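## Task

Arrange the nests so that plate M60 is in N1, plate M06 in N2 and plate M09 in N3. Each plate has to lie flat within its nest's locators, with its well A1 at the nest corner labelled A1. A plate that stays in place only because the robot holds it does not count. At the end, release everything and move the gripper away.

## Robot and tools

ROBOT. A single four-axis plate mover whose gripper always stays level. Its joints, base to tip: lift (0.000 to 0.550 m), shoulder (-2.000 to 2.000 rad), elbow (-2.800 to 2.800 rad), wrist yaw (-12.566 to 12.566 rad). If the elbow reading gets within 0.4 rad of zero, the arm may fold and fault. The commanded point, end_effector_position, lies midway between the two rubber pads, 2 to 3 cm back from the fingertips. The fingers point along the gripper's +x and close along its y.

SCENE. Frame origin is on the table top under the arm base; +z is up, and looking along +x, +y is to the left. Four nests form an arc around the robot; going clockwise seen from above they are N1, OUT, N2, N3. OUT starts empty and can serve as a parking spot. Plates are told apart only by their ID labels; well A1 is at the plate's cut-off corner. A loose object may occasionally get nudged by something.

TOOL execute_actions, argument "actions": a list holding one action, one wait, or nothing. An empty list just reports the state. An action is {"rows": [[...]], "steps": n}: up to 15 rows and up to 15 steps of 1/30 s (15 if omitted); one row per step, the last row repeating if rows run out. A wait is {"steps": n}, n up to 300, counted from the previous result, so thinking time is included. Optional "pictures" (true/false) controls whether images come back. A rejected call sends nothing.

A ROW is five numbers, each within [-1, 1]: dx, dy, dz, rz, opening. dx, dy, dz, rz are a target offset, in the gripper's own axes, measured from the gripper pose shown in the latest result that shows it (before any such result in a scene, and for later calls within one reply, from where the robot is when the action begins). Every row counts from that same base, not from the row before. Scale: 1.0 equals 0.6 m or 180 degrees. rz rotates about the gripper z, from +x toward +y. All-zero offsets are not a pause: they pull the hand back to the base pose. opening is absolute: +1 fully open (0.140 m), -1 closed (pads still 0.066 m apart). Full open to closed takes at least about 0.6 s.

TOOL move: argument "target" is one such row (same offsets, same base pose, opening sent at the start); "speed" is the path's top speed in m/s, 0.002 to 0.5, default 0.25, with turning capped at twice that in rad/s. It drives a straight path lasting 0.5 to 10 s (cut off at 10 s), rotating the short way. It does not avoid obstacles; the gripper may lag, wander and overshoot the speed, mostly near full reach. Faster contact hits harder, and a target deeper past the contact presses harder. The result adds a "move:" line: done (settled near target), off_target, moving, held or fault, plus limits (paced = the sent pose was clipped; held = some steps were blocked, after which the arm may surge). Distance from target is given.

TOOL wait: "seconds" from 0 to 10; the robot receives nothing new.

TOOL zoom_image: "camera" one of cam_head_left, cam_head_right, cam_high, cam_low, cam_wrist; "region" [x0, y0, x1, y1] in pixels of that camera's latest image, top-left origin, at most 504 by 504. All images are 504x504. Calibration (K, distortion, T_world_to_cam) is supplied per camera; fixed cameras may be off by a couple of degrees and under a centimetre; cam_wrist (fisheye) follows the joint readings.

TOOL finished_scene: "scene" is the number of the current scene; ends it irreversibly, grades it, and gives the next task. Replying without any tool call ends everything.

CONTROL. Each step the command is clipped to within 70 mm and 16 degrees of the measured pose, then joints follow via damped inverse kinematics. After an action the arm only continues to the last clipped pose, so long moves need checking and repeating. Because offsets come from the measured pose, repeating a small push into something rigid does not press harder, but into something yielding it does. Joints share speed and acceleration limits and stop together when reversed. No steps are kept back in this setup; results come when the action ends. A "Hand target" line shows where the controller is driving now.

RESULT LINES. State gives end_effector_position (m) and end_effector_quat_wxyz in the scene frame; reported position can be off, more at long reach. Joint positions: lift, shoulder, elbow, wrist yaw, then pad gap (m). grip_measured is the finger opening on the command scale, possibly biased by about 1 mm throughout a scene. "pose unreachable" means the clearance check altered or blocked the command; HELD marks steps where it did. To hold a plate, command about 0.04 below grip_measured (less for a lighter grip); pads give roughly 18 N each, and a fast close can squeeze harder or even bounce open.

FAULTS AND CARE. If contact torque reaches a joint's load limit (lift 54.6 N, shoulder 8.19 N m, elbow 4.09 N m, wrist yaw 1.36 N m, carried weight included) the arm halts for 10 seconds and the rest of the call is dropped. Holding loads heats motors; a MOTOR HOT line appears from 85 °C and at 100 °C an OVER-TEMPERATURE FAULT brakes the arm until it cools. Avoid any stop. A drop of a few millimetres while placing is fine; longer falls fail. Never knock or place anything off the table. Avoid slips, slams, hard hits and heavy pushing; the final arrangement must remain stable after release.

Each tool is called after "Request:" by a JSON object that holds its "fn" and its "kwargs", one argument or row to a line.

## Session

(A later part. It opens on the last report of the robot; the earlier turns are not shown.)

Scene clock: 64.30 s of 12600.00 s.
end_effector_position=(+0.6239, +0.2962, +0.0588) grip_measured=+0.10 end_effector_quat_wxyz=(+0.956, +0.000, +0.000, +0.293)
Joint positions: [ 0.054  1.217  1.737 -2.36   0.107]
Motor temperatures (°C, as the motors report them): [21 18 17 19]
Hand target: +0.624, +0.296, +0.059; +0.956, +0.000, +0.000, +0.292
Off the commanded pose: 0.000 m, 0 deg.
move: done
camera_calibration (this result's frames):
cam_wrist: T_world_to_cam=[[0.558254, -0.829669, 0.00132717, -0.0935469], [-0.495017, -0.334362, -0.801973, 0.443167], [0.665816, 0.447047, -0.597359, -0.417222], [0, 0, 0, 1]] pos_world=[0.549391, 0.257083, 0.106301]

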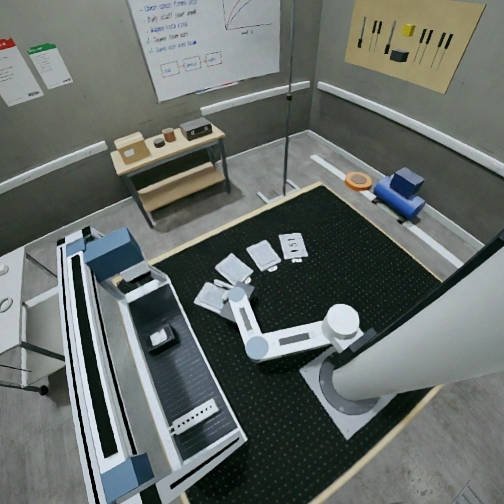

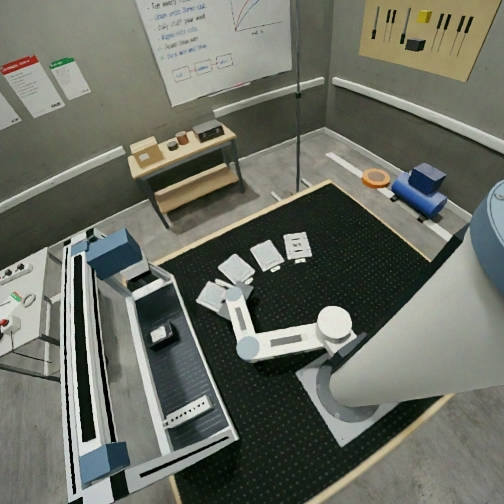

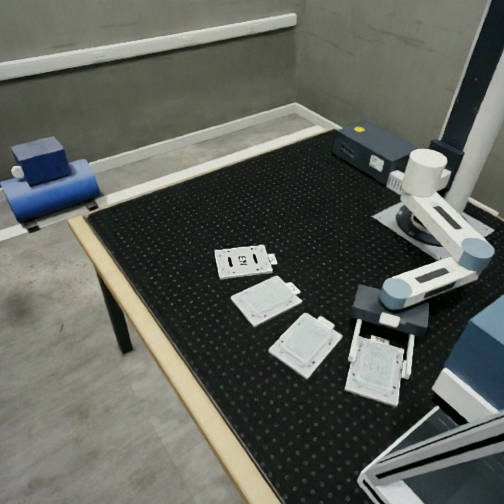

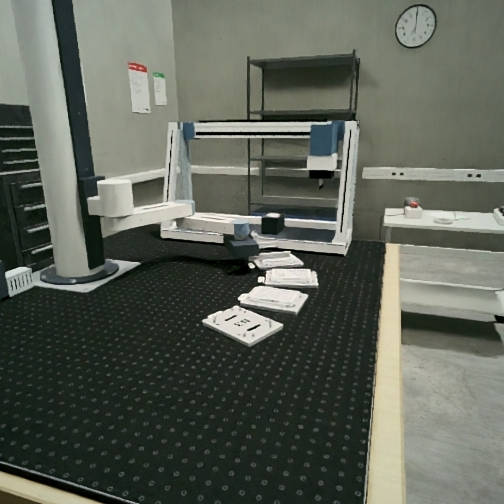

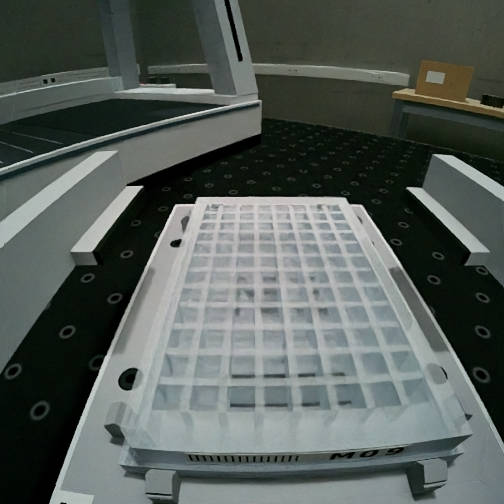

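Request:
{"fn": "move", "kwargs": {
  "target": [0.0005,-0.001,-0.05,0.001,0.1],
  "speed": 0.08
}}

Request:
{"fn": "move", "kwargs": {
  "target": [0,0,0,0,-0.41]
}}

Request:
{"fn": "move", "kwargs": {
  "target": [0,0,0,0,-0.51]
}}

Request:
{"fn": "move", "kwargs": {
  "target": [0,0,0.075,0,-0.51],
  "speed": 0.1
}}

Scene clock: 71.30 s of 12600.00 s.
end_effector_position=(+0.6244, +0.2958, +0.0288) grip_measured=+0.10 end_effector_quat_wxyz=(+0.956, +0.000, +0.000, +0.294)
Joint positions: [ 0.024  1.214  1.739 -2.356  0.107]
Motor temperatures (°C, as the motors report them): [21 18 17 19]
Hand target: +0.624, +0.296, +0.029; +0.956, +0.000, +0.000, +0.294
Off the commanded pose: 0.000 m, 0 deg.
After step 90, 3.27 s passed at rest.
move: done
camera_calibration (this result's frames):
cam_wrist: T_world_to_cam=[[0.560609, -0.828079, 0.00132717, -0.0960522], [-0.494065, -0.335767, -0.801973, 0.41906], [0.664543, 0.448938, -0.597359, -0.435153], [0, 0, 0, 1]] pos_world=[0.550069, 0.256525, 0.0762593]

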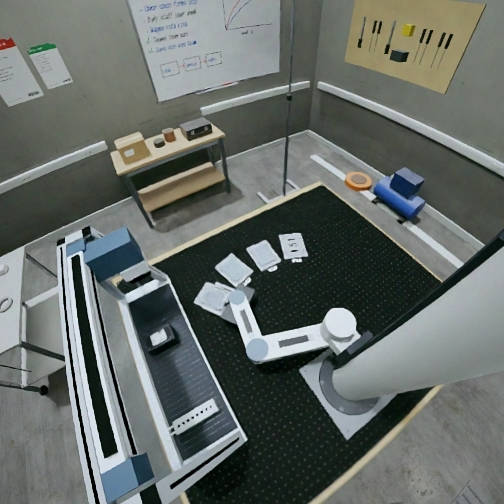

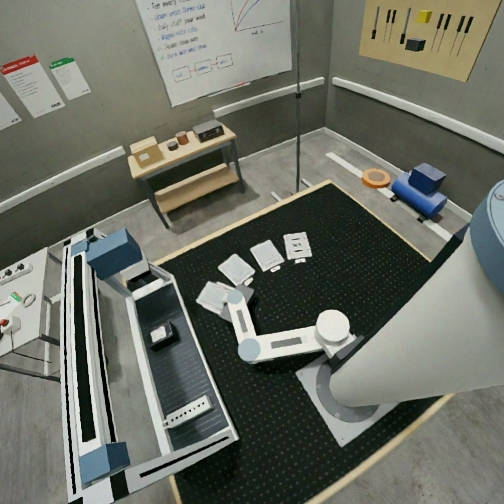

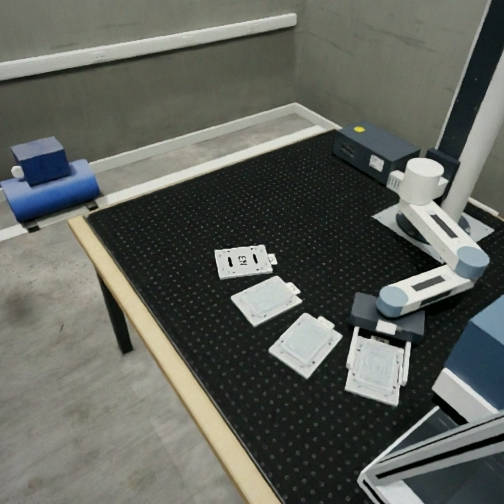

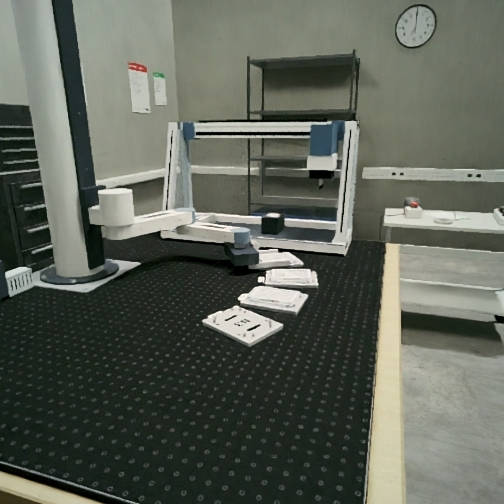

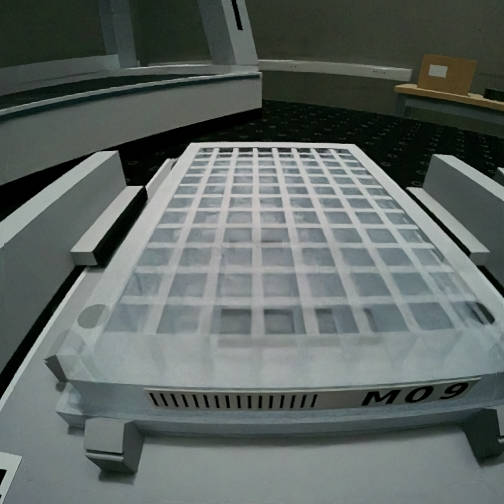

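Scene clock: 71.80 s of 12600.00 s.
end_effector_position=(+0.6244, +0.2958, +0.0288) grip_measured=-0.41 end_effector_quat_wxyz=(+0.956, +0.000, +0.000, +0.294)
Joint positions: [ 0.024  1.214  1.739 -2.356  0.088]
Motor temperatures (°C, as the motors report them): [21 18 17 19]
Hand target: +0.624, +0.296, +0.029; +0.956, +0.000, +0.000, +0.294
Off the commanded pose: 0.000 m, 0 deg.
move: done
camera_calibration (this result's frames):
cam_wrist: T_world_to_cam=[[0.560618, -0.828073, 0.00132717, -0.0960547], [-0.494061, -0.335772, -0.801973, 0.419059], [0.664538, 0.448945, -0.597359, -0.435152], [0, 0, 0, 1]] pos_world=[0.550066, 0.256528, 0.0762593]

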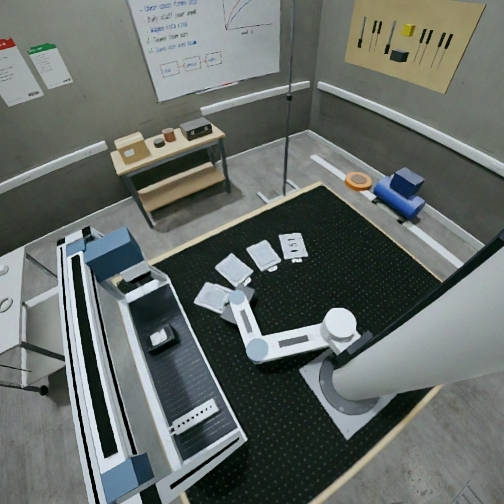

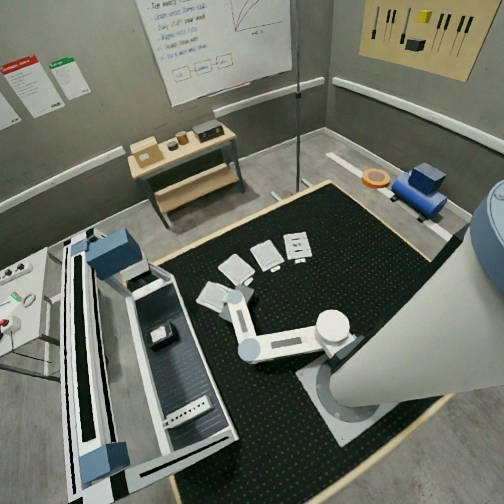

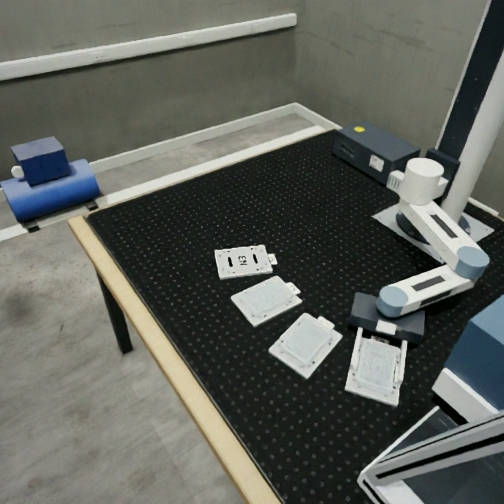

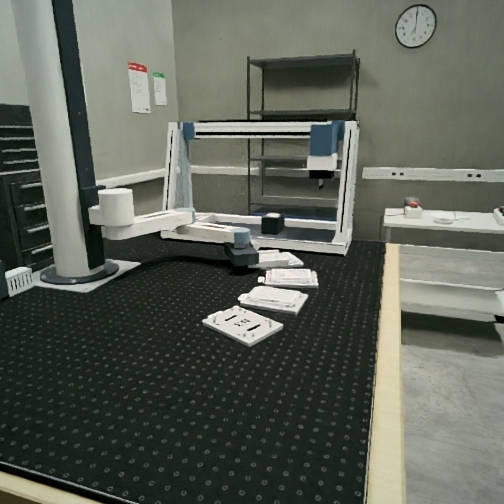

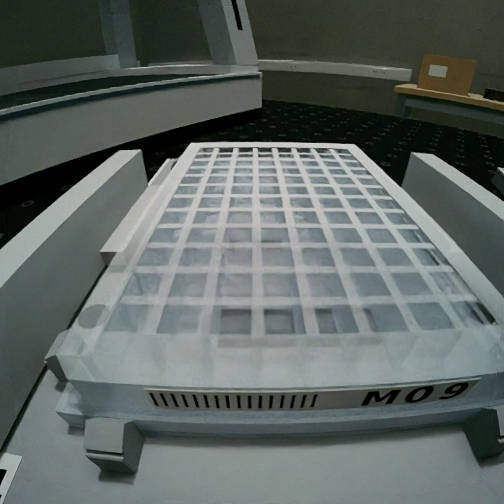

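Scene clock: 72.30 s of 12600.00 s.
end_effector_position=(+0.6244, +0.2958, +0.0288) grip_measured=-0.46 end_effector_quat_wxyz=(+0.956, +0.000, +0.000, +0.294)
Joint positions: [ 0.024  1.214  1.739 -2.356  0.086]
Motor temperatures (°C, as the motors report them): [21 18 17 19]
Hand target: +0.624, +0.296, +0.029; +0.956, +0.000, +0.000, +0.294
Off the commanded pose: 0.000 m, 0 deg.
move: done
camera_calibration (this result's frames):
cam_wrist: T_world_to_cam=[[0.560625, -0.828069, 0.00132717, -0.0960612], [-0.494059, -0.335777, -0.801973, 0.419058], [0.664534, 0.44895, -0.597359, -0.43515], [0, 0, 0, 1]] pos_world=[0.550066, 0.256526, 0.0762593]

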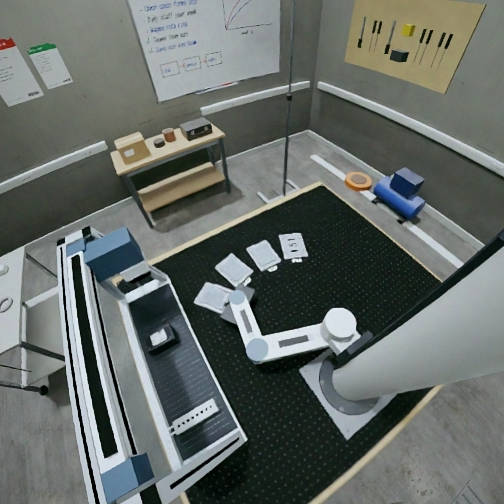

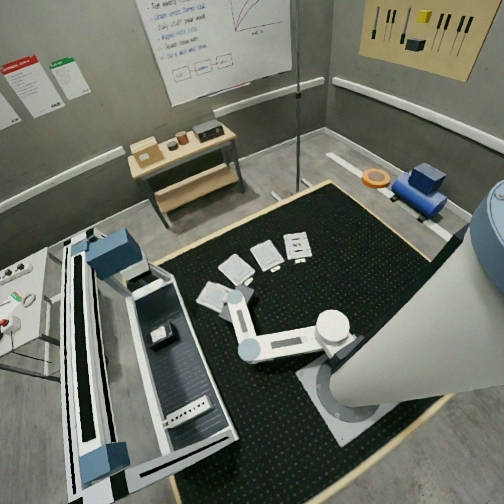

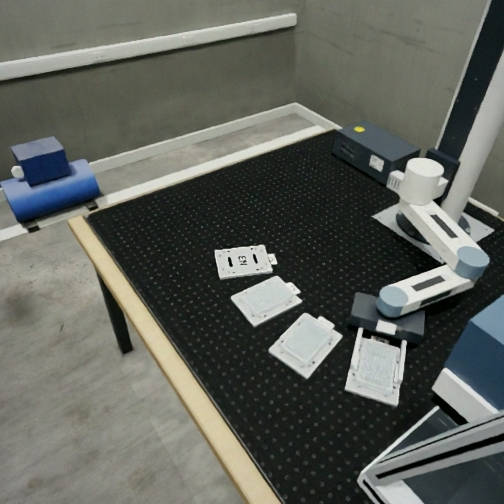

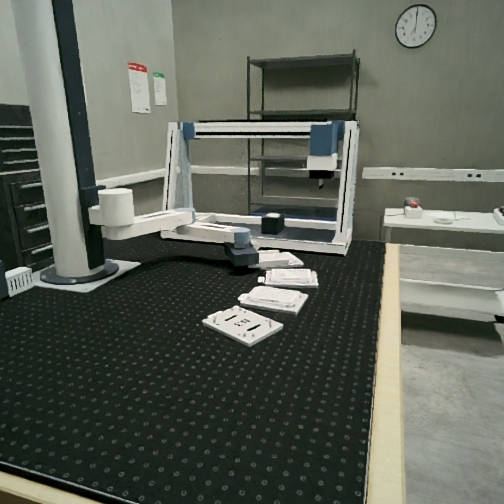

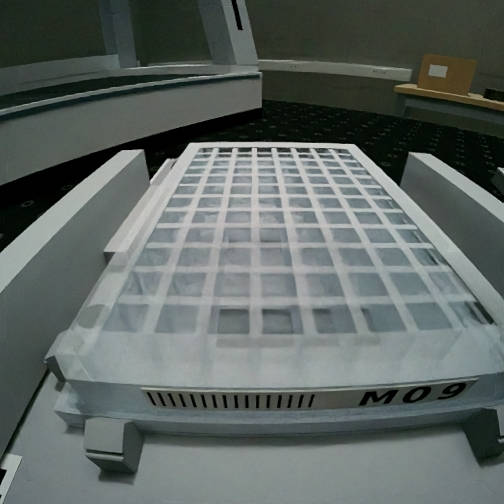

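Scene clock: 73.03 s of 12600.00 s.
end_effector_position=(+0.6244, +0.2959, +0.0738) grip_measured=-0.46 end_effector_quat_wxyz=(+0.956, +0.000, +0.000, +0.294)
Joint positions: [ 0.069  1.214  1.739 -2.356  0.086]
Motor temperatures (°C, as the motors report them): [21 18 17 19]
Hand target: +0.624, +0.296, +0.074; +0.956, +0.000, +0.000, +0.294
Off the commanded pose: 0.000 m, 0 deg.
move: done
camera_calibration (this result's frames):
cam_wrist: T_world_to_cam=[[0.560654, -0.828049, 0.00132717, -0.0961338], [-0.494047, -0.335794, -0.801973, 0.455171], [0.664518, 0.448973, -0.597359, -0.408253], [0, 0, 0, 1]] pos_world=[0.550066, 0.256535, 0.121289]

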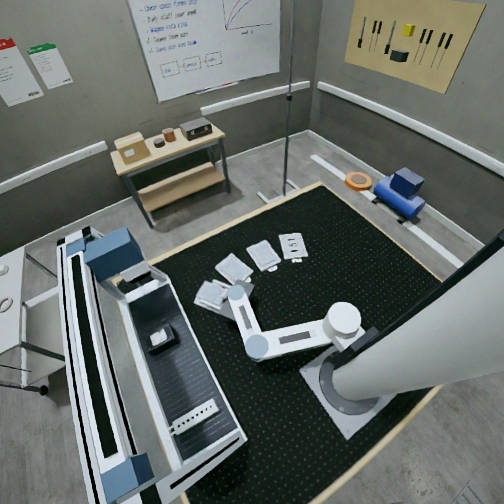

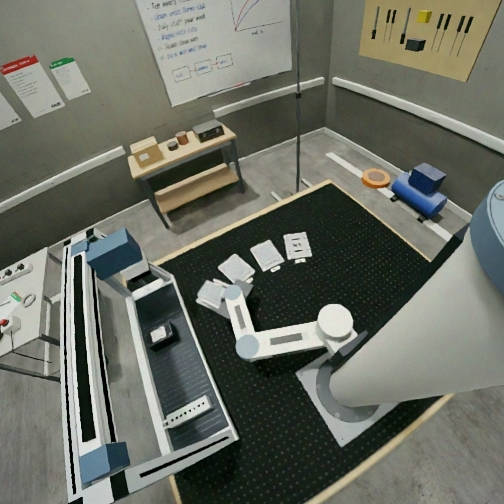

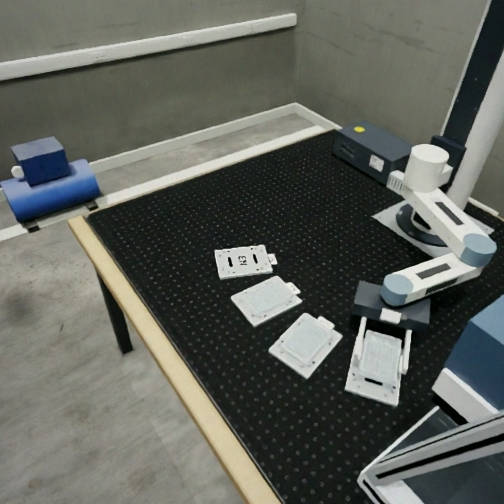

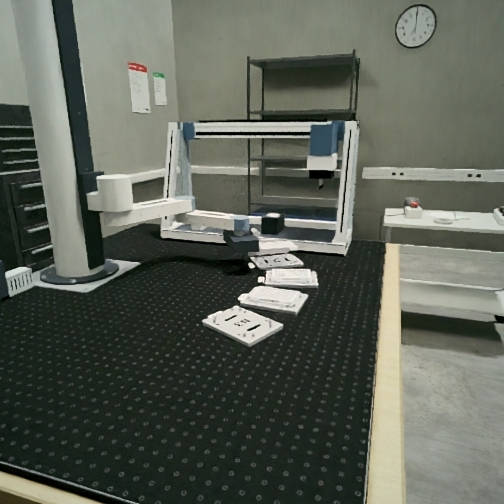

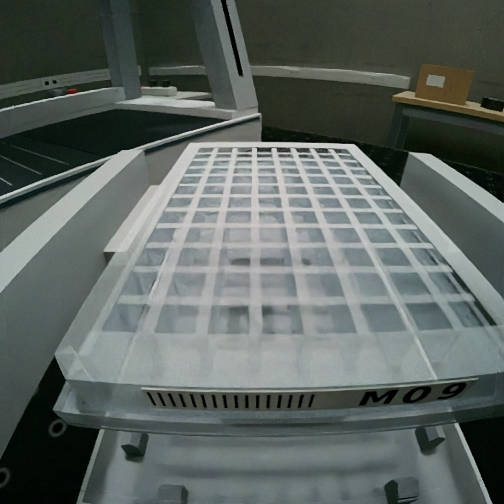

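Request:
{"fn": "move", "kwargs": {
  "target": [-0.4054,-0.7489,0,-0.3278,-0.51],
  "speed": 0.3
}}

Request:
{"fn": "move", "kwargs": {
  "target": [0,0,-0.053,0,-0.51],
  "speed": 0.1
}}

Request:
{"fn": "move", "kwargs": {
  "target": [0,0,-0.021,0,-0.51],
  "speed": 0.025
}}

Scene clock: 80.63 s of 12600.00 s.
end_effector_position=(+0.6754, -0.2126, +0.0738) grip_measured=-0.46 end_effector_quat_wxyz=(+0.977, +0.000, +0.000, -0.215)
Joint positions: [ 0.069  0.231  1.773 -2.437  0.086]
Motor temperatures (°C, as the motors report them): [21 18 17 19]
Hand target: +0.675, -0.213, +0.074; +0.977, +0.000, +0.000, -0.215
Off the commanded pose: 0.000 m, 0 deg.
After step 90, 2.43 s passed at rest.
move: done
camera_calibration (this result's frames):
cam_wrist: T_world_to_cam=[[-0.421089, -0.907019, 0.00132717, 0.100526], [-0.542265, 0.250576, -0.801973, 0.46684], [0.727072, -0.338421, -0.597359, -0.423499], [0, 0, 0, 1]] pos_world=[0.603395, -0.169121, 0.121279]

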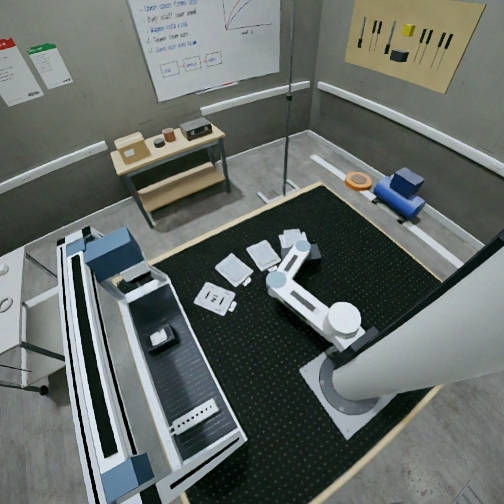

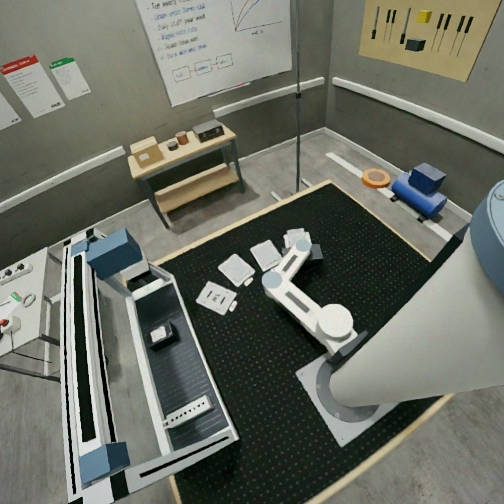

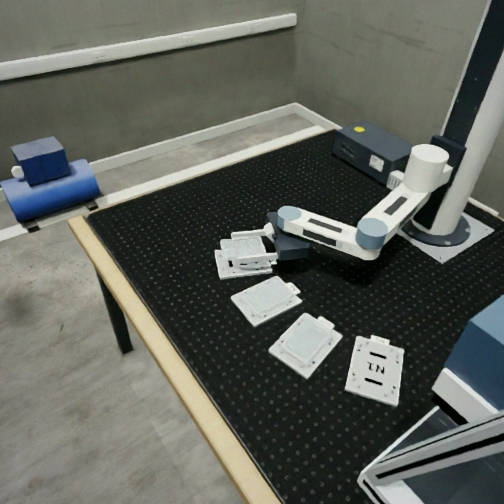

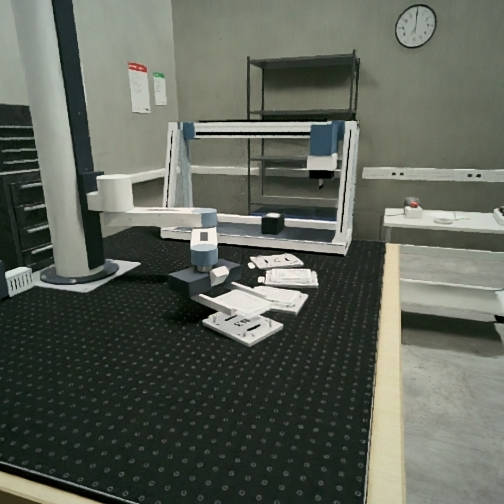

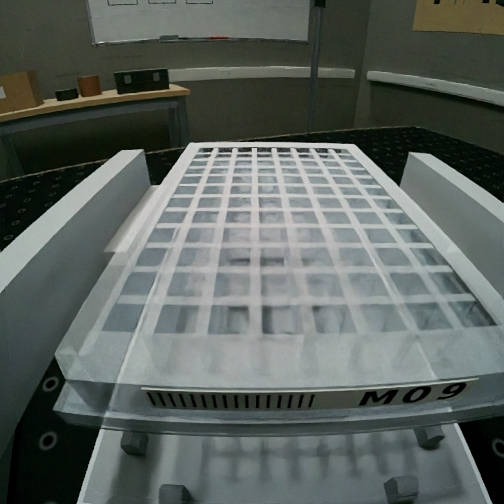

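Scene clock: 81.37 s of 12600.00 s.
end_effector_position=(+0.6754, -0.2126, +0.0419) grip_measured=-0.46 end_effector_quat_wxyz=(+0.977, +0.000, +0.000, -0.215)
Joint positions: [ 0.037  0.231  1.773 -2.437  0.086]
Motor temperatures (°C, as the motors report them): [21 18 17 19]
Hand target: +0.675, -0.213, +0.042; +0.977, +0.000, +0.000, -0.215
Off the commanded pose: 0.000 m, 0 deg.
move: done
camera_calibration (this result's frames):
cam_wrist: T_world_to_cam=[[-0.421123, -0.907002, 0.00132717, 0.10058], [-0.542255, 0.250597, -0.801973, 0.44129], [0.727059, -0.338449, -0.597359, -0.442522], [0, 0, 0, 1]] pos_world=[0.603388, -0.16913, 0.0894247]

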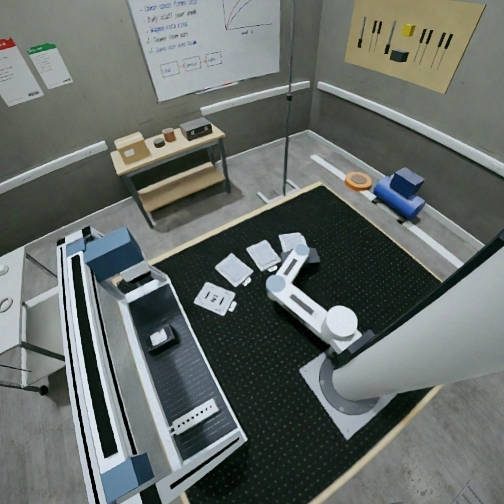

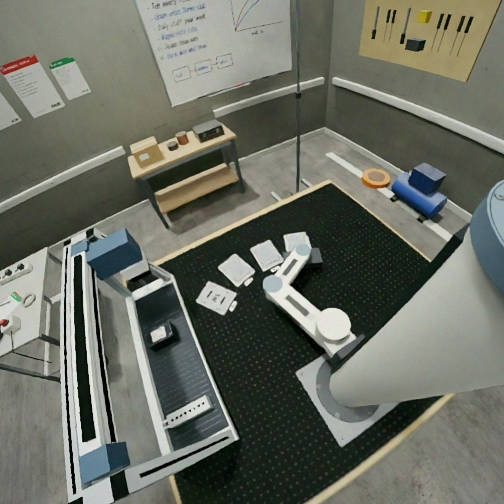

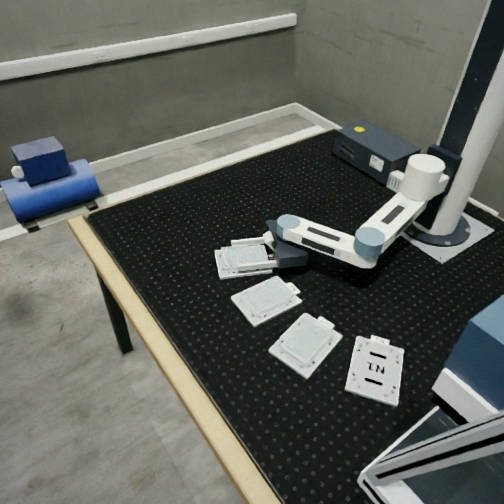

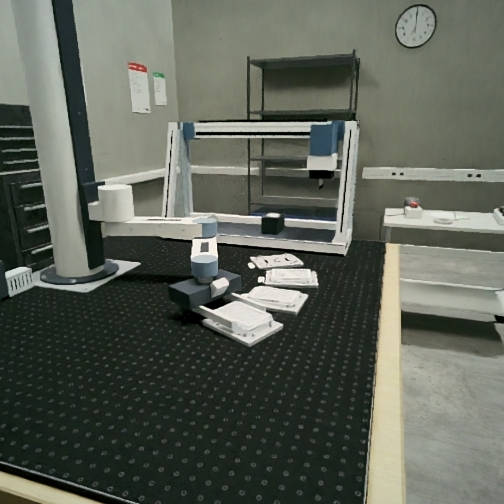

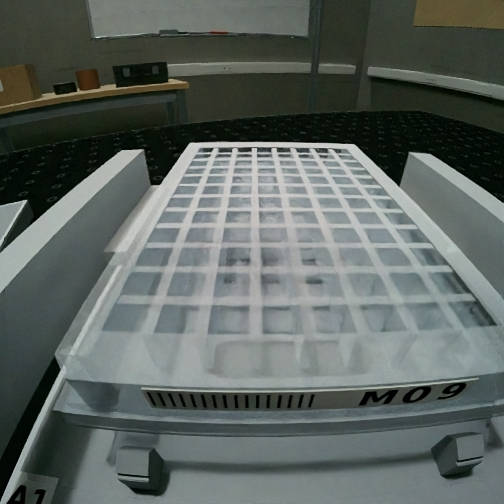

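Scene clock: 82.10 s of 12600.00 s.
end_effector_position=(+0.6754, -0.2126, +0.0293) grip_measured=-0.46 end_effector_quat_wxyz=(+0.977, +0.000, +0.000, -0.215)
Joint positions: [ 0.024  0.231  1.773 -2.437  0.086]
Motor temperatures (°C, as the motors report them): [21 18 17 19]
Hand target: +0.675, -0.213, +0.029; +0.977, +0.000, +0.000, -0.215
Off the commanded pose: 0.000 m, 0 deg.
move: done
camera_calibration (this result's frames):
cam_wrist: T_world_to_cam=[[-0.4208, -0.907152, 0.00132717, 0.100414], [-0.542345, 0.250404, -0.801973, 0.431161], [0.727179, -0.33819, -0.597359, -0.450123], [0, 0, 0, 1]] pos_world=[0.603412, -0.169101, 0.0767612]

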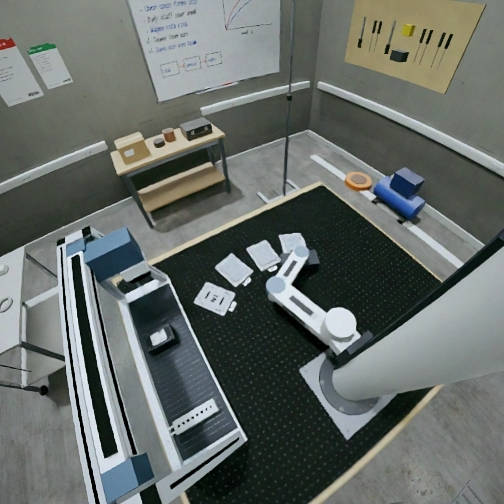

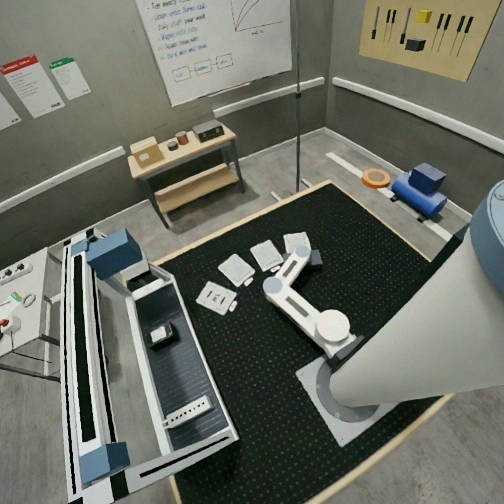

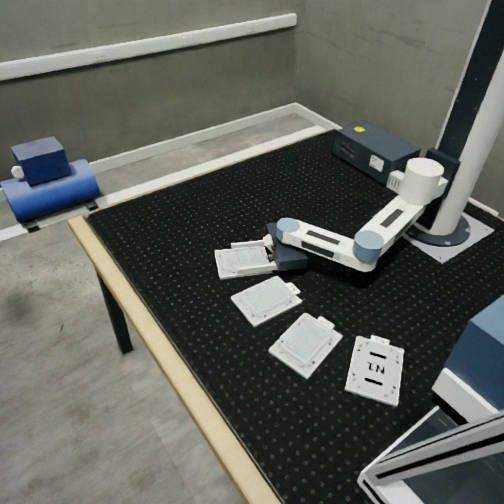

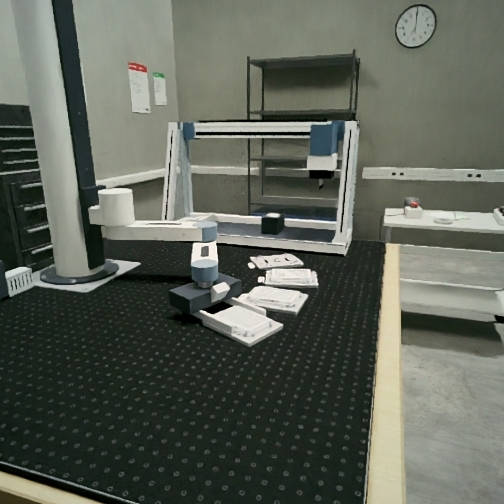

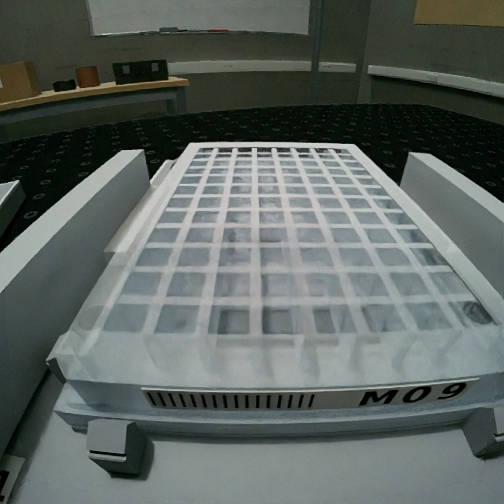

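Request:
{"fn": "move", "kwargs": {
  "target": [0,0,0,0,0.1]
}}

Request:
{"fn": "move", "kwargs": {
  "target": [0,0,0.049,0,0.1]
}}

Request:
{"fn": "move", "kwargs": {
  "target": [-0.0647,0.2833,0,0.119,0.1],
  "speed": 0.3
}}

Scene clock: 98.50 s of 12600.00 s.
end_effector_position=(+0.6754, -0.2126, +0.0293) grip_measured=+0.10 end_effector_quat_wxyz=(+0.977, +0.000, +0.000, -0.215)
Joint positions: [ 0.024  0.231  1.773 -2.437  0.107]
Motor temperatures (°C, as the motors report them): [21 18 17 19]
Hand target: +0.675, -0.213, +0.029; +0.977, +0.000, +0.000, -0.215
Off the commanded pose: 0.000 m, 0 deg.
After step 90, 12.70 s passed at rest.
move: done
camera_calibration (this result's frames):
cam_wrist: T_world_to_cam=[[-0.420796, -0.907154, 0.00132717, 0.100412], [-0.542346, 0.250401, -0.801973, 0.431161], [0.727181, -0.338187, -0.597359, -0.450124], [0, 0, 0, 1]] pos_world=[0.603413, -0.1691, 0.0767607]

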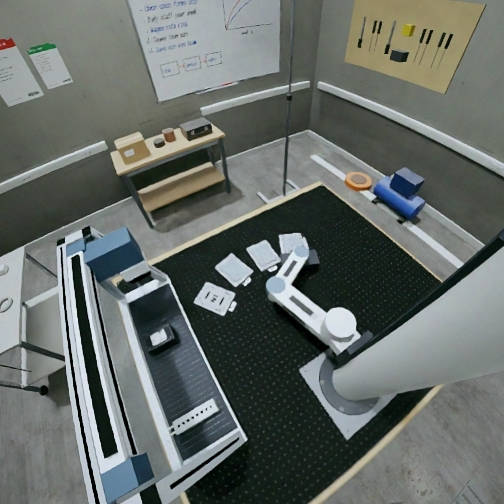

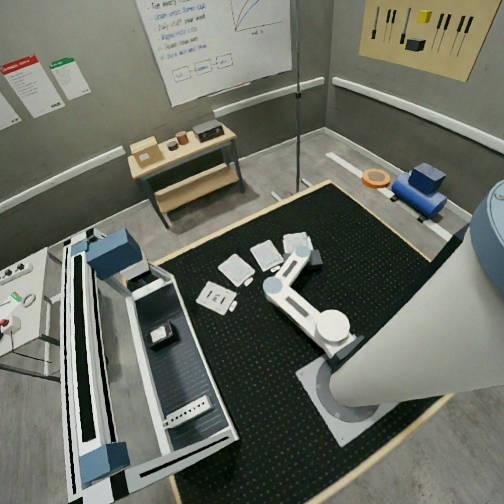

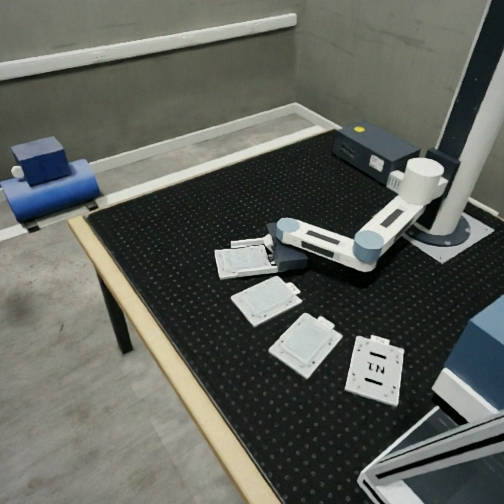

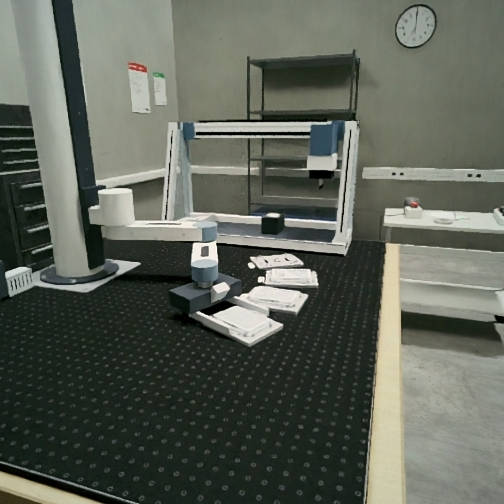

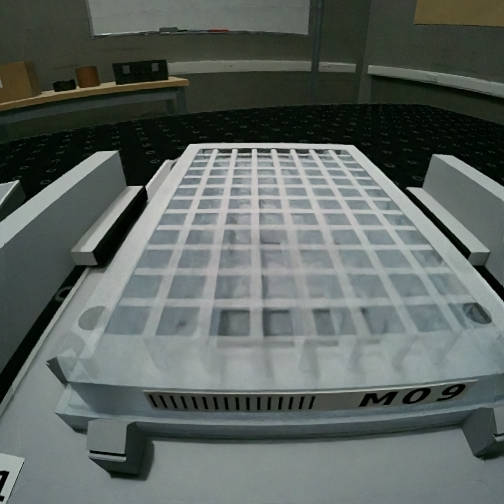

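Scene clock: 99.20 s of 12600.00 s.
end_effector_position=(+0.6754, -0.2126, +0.0587) grip_measured=+0.10 end_effector_quat_wxyz=(+0.977, +0.000, +0.000, -0.215)
Joint positions: [ 0.054  0.231  1.773 -2.437  0.107]
Motor temperatures (°C, as the motors report them): [21 18 17 19]
Hand target: +0.675, -0.213, +0.059; +0.977, +0.000, +0.000, -0.215
Off the commanded pose: 0.000 m, 0 deg.
move: done
camera_calibration (this result's frames):
cam_wrist: T_world_to_cam=[[-0.420771, -0.907166, 0.00132717, 0.100362], [-0.542353, 0.250386, -0.801973, 0.454776], [0.72719, -0.338166, -0.597359, -0.432542], [0, 0, 0, 1]] pos_world=[0.603419, -0.169096, 0.106202]

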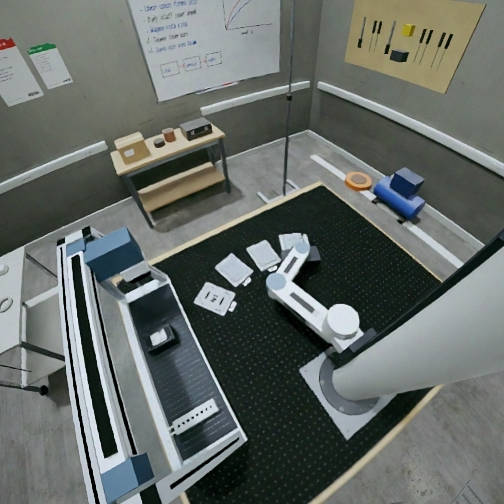

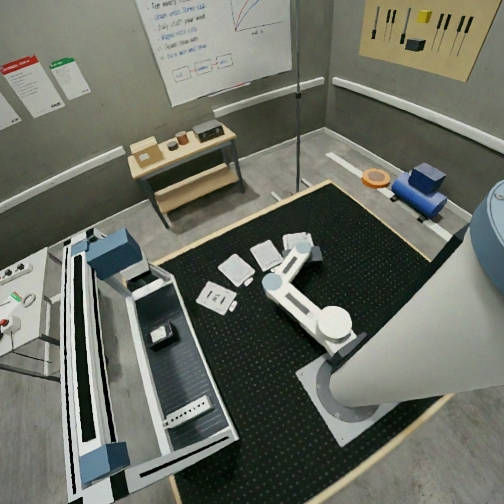

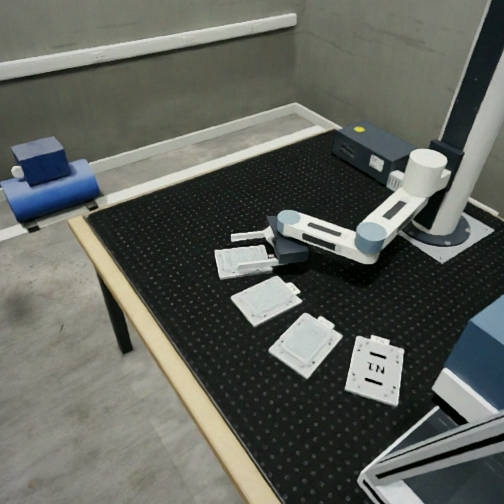

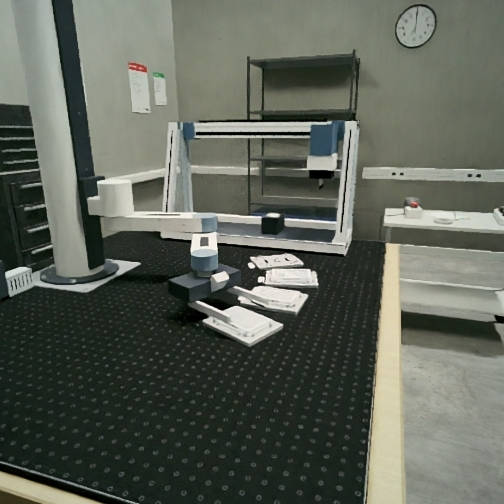

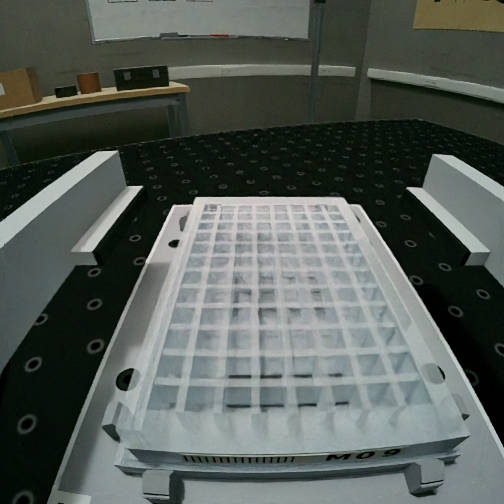

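Scene clock: 100.20 s of 12600.00 s.
end_effector_position=(+0.7116, -0.0418, +0.0587) grip_measured=+0.10 end_effector_quat_wxyz=(+1.000, +0.000, +0.000, -0.029)
Joint positions: [ 0.054  0.552  1.74  -2.35   0.107]
Motor temperatures (°C, as the motors report them): [21 18 17 19]
Hand target: +0.712, -0.042, +0.059; +1.000, +0.000, +0.000, -0.030
Off the commanded pose: 0.000 m, 0 deg.
move: done
camera_calibration (this result's frames):
cam_wrist: T_world_to_cam=[[-0.0597329, -0.998214, 0.00132717, 0.00978276], [-0.596357, 0.0346196, -0.801973, 0.461046], [0.800494, -0.0486956, -0.597359, -0.44116], [0, 0, 0, 1]] pos_world=[0.628679, -0.0276785, 0.106202]

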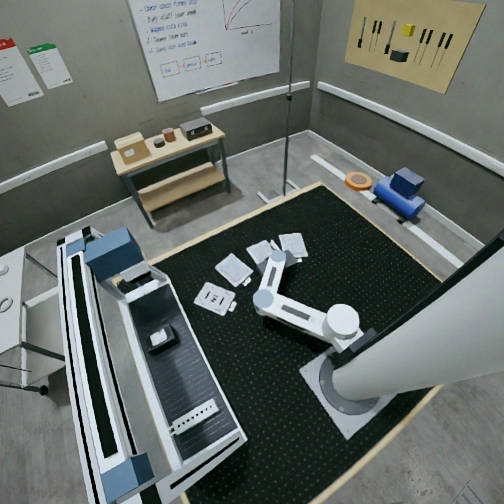

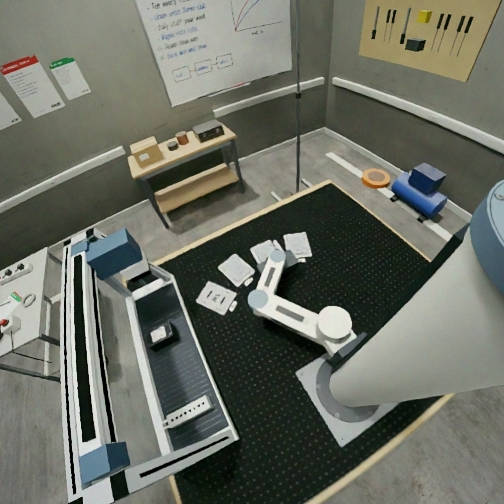

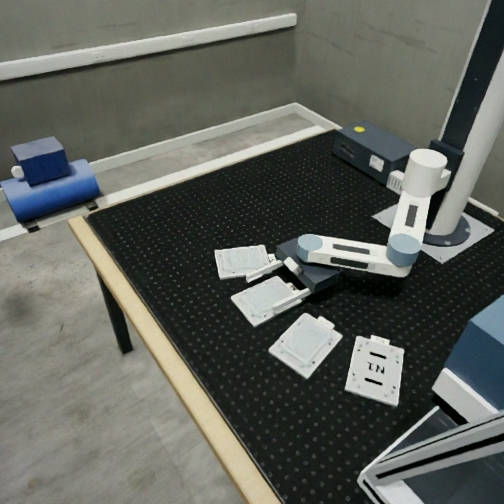

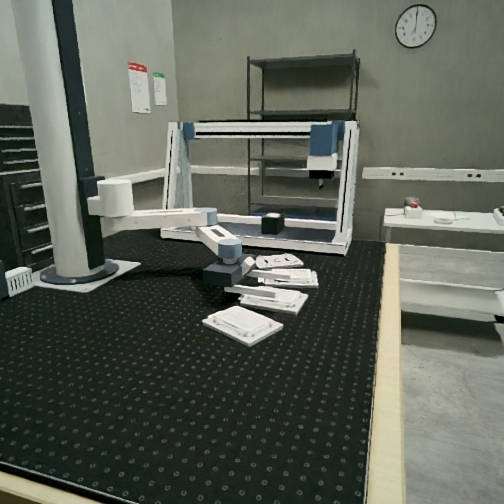

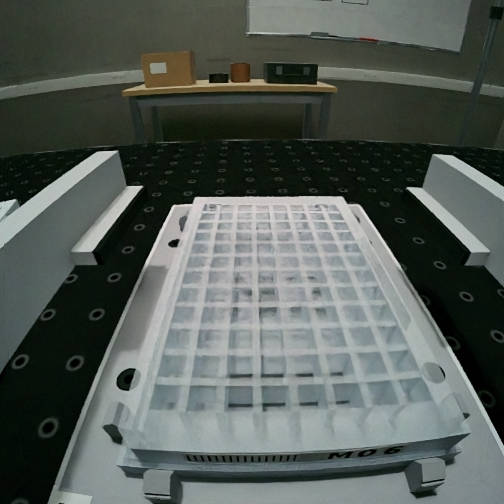

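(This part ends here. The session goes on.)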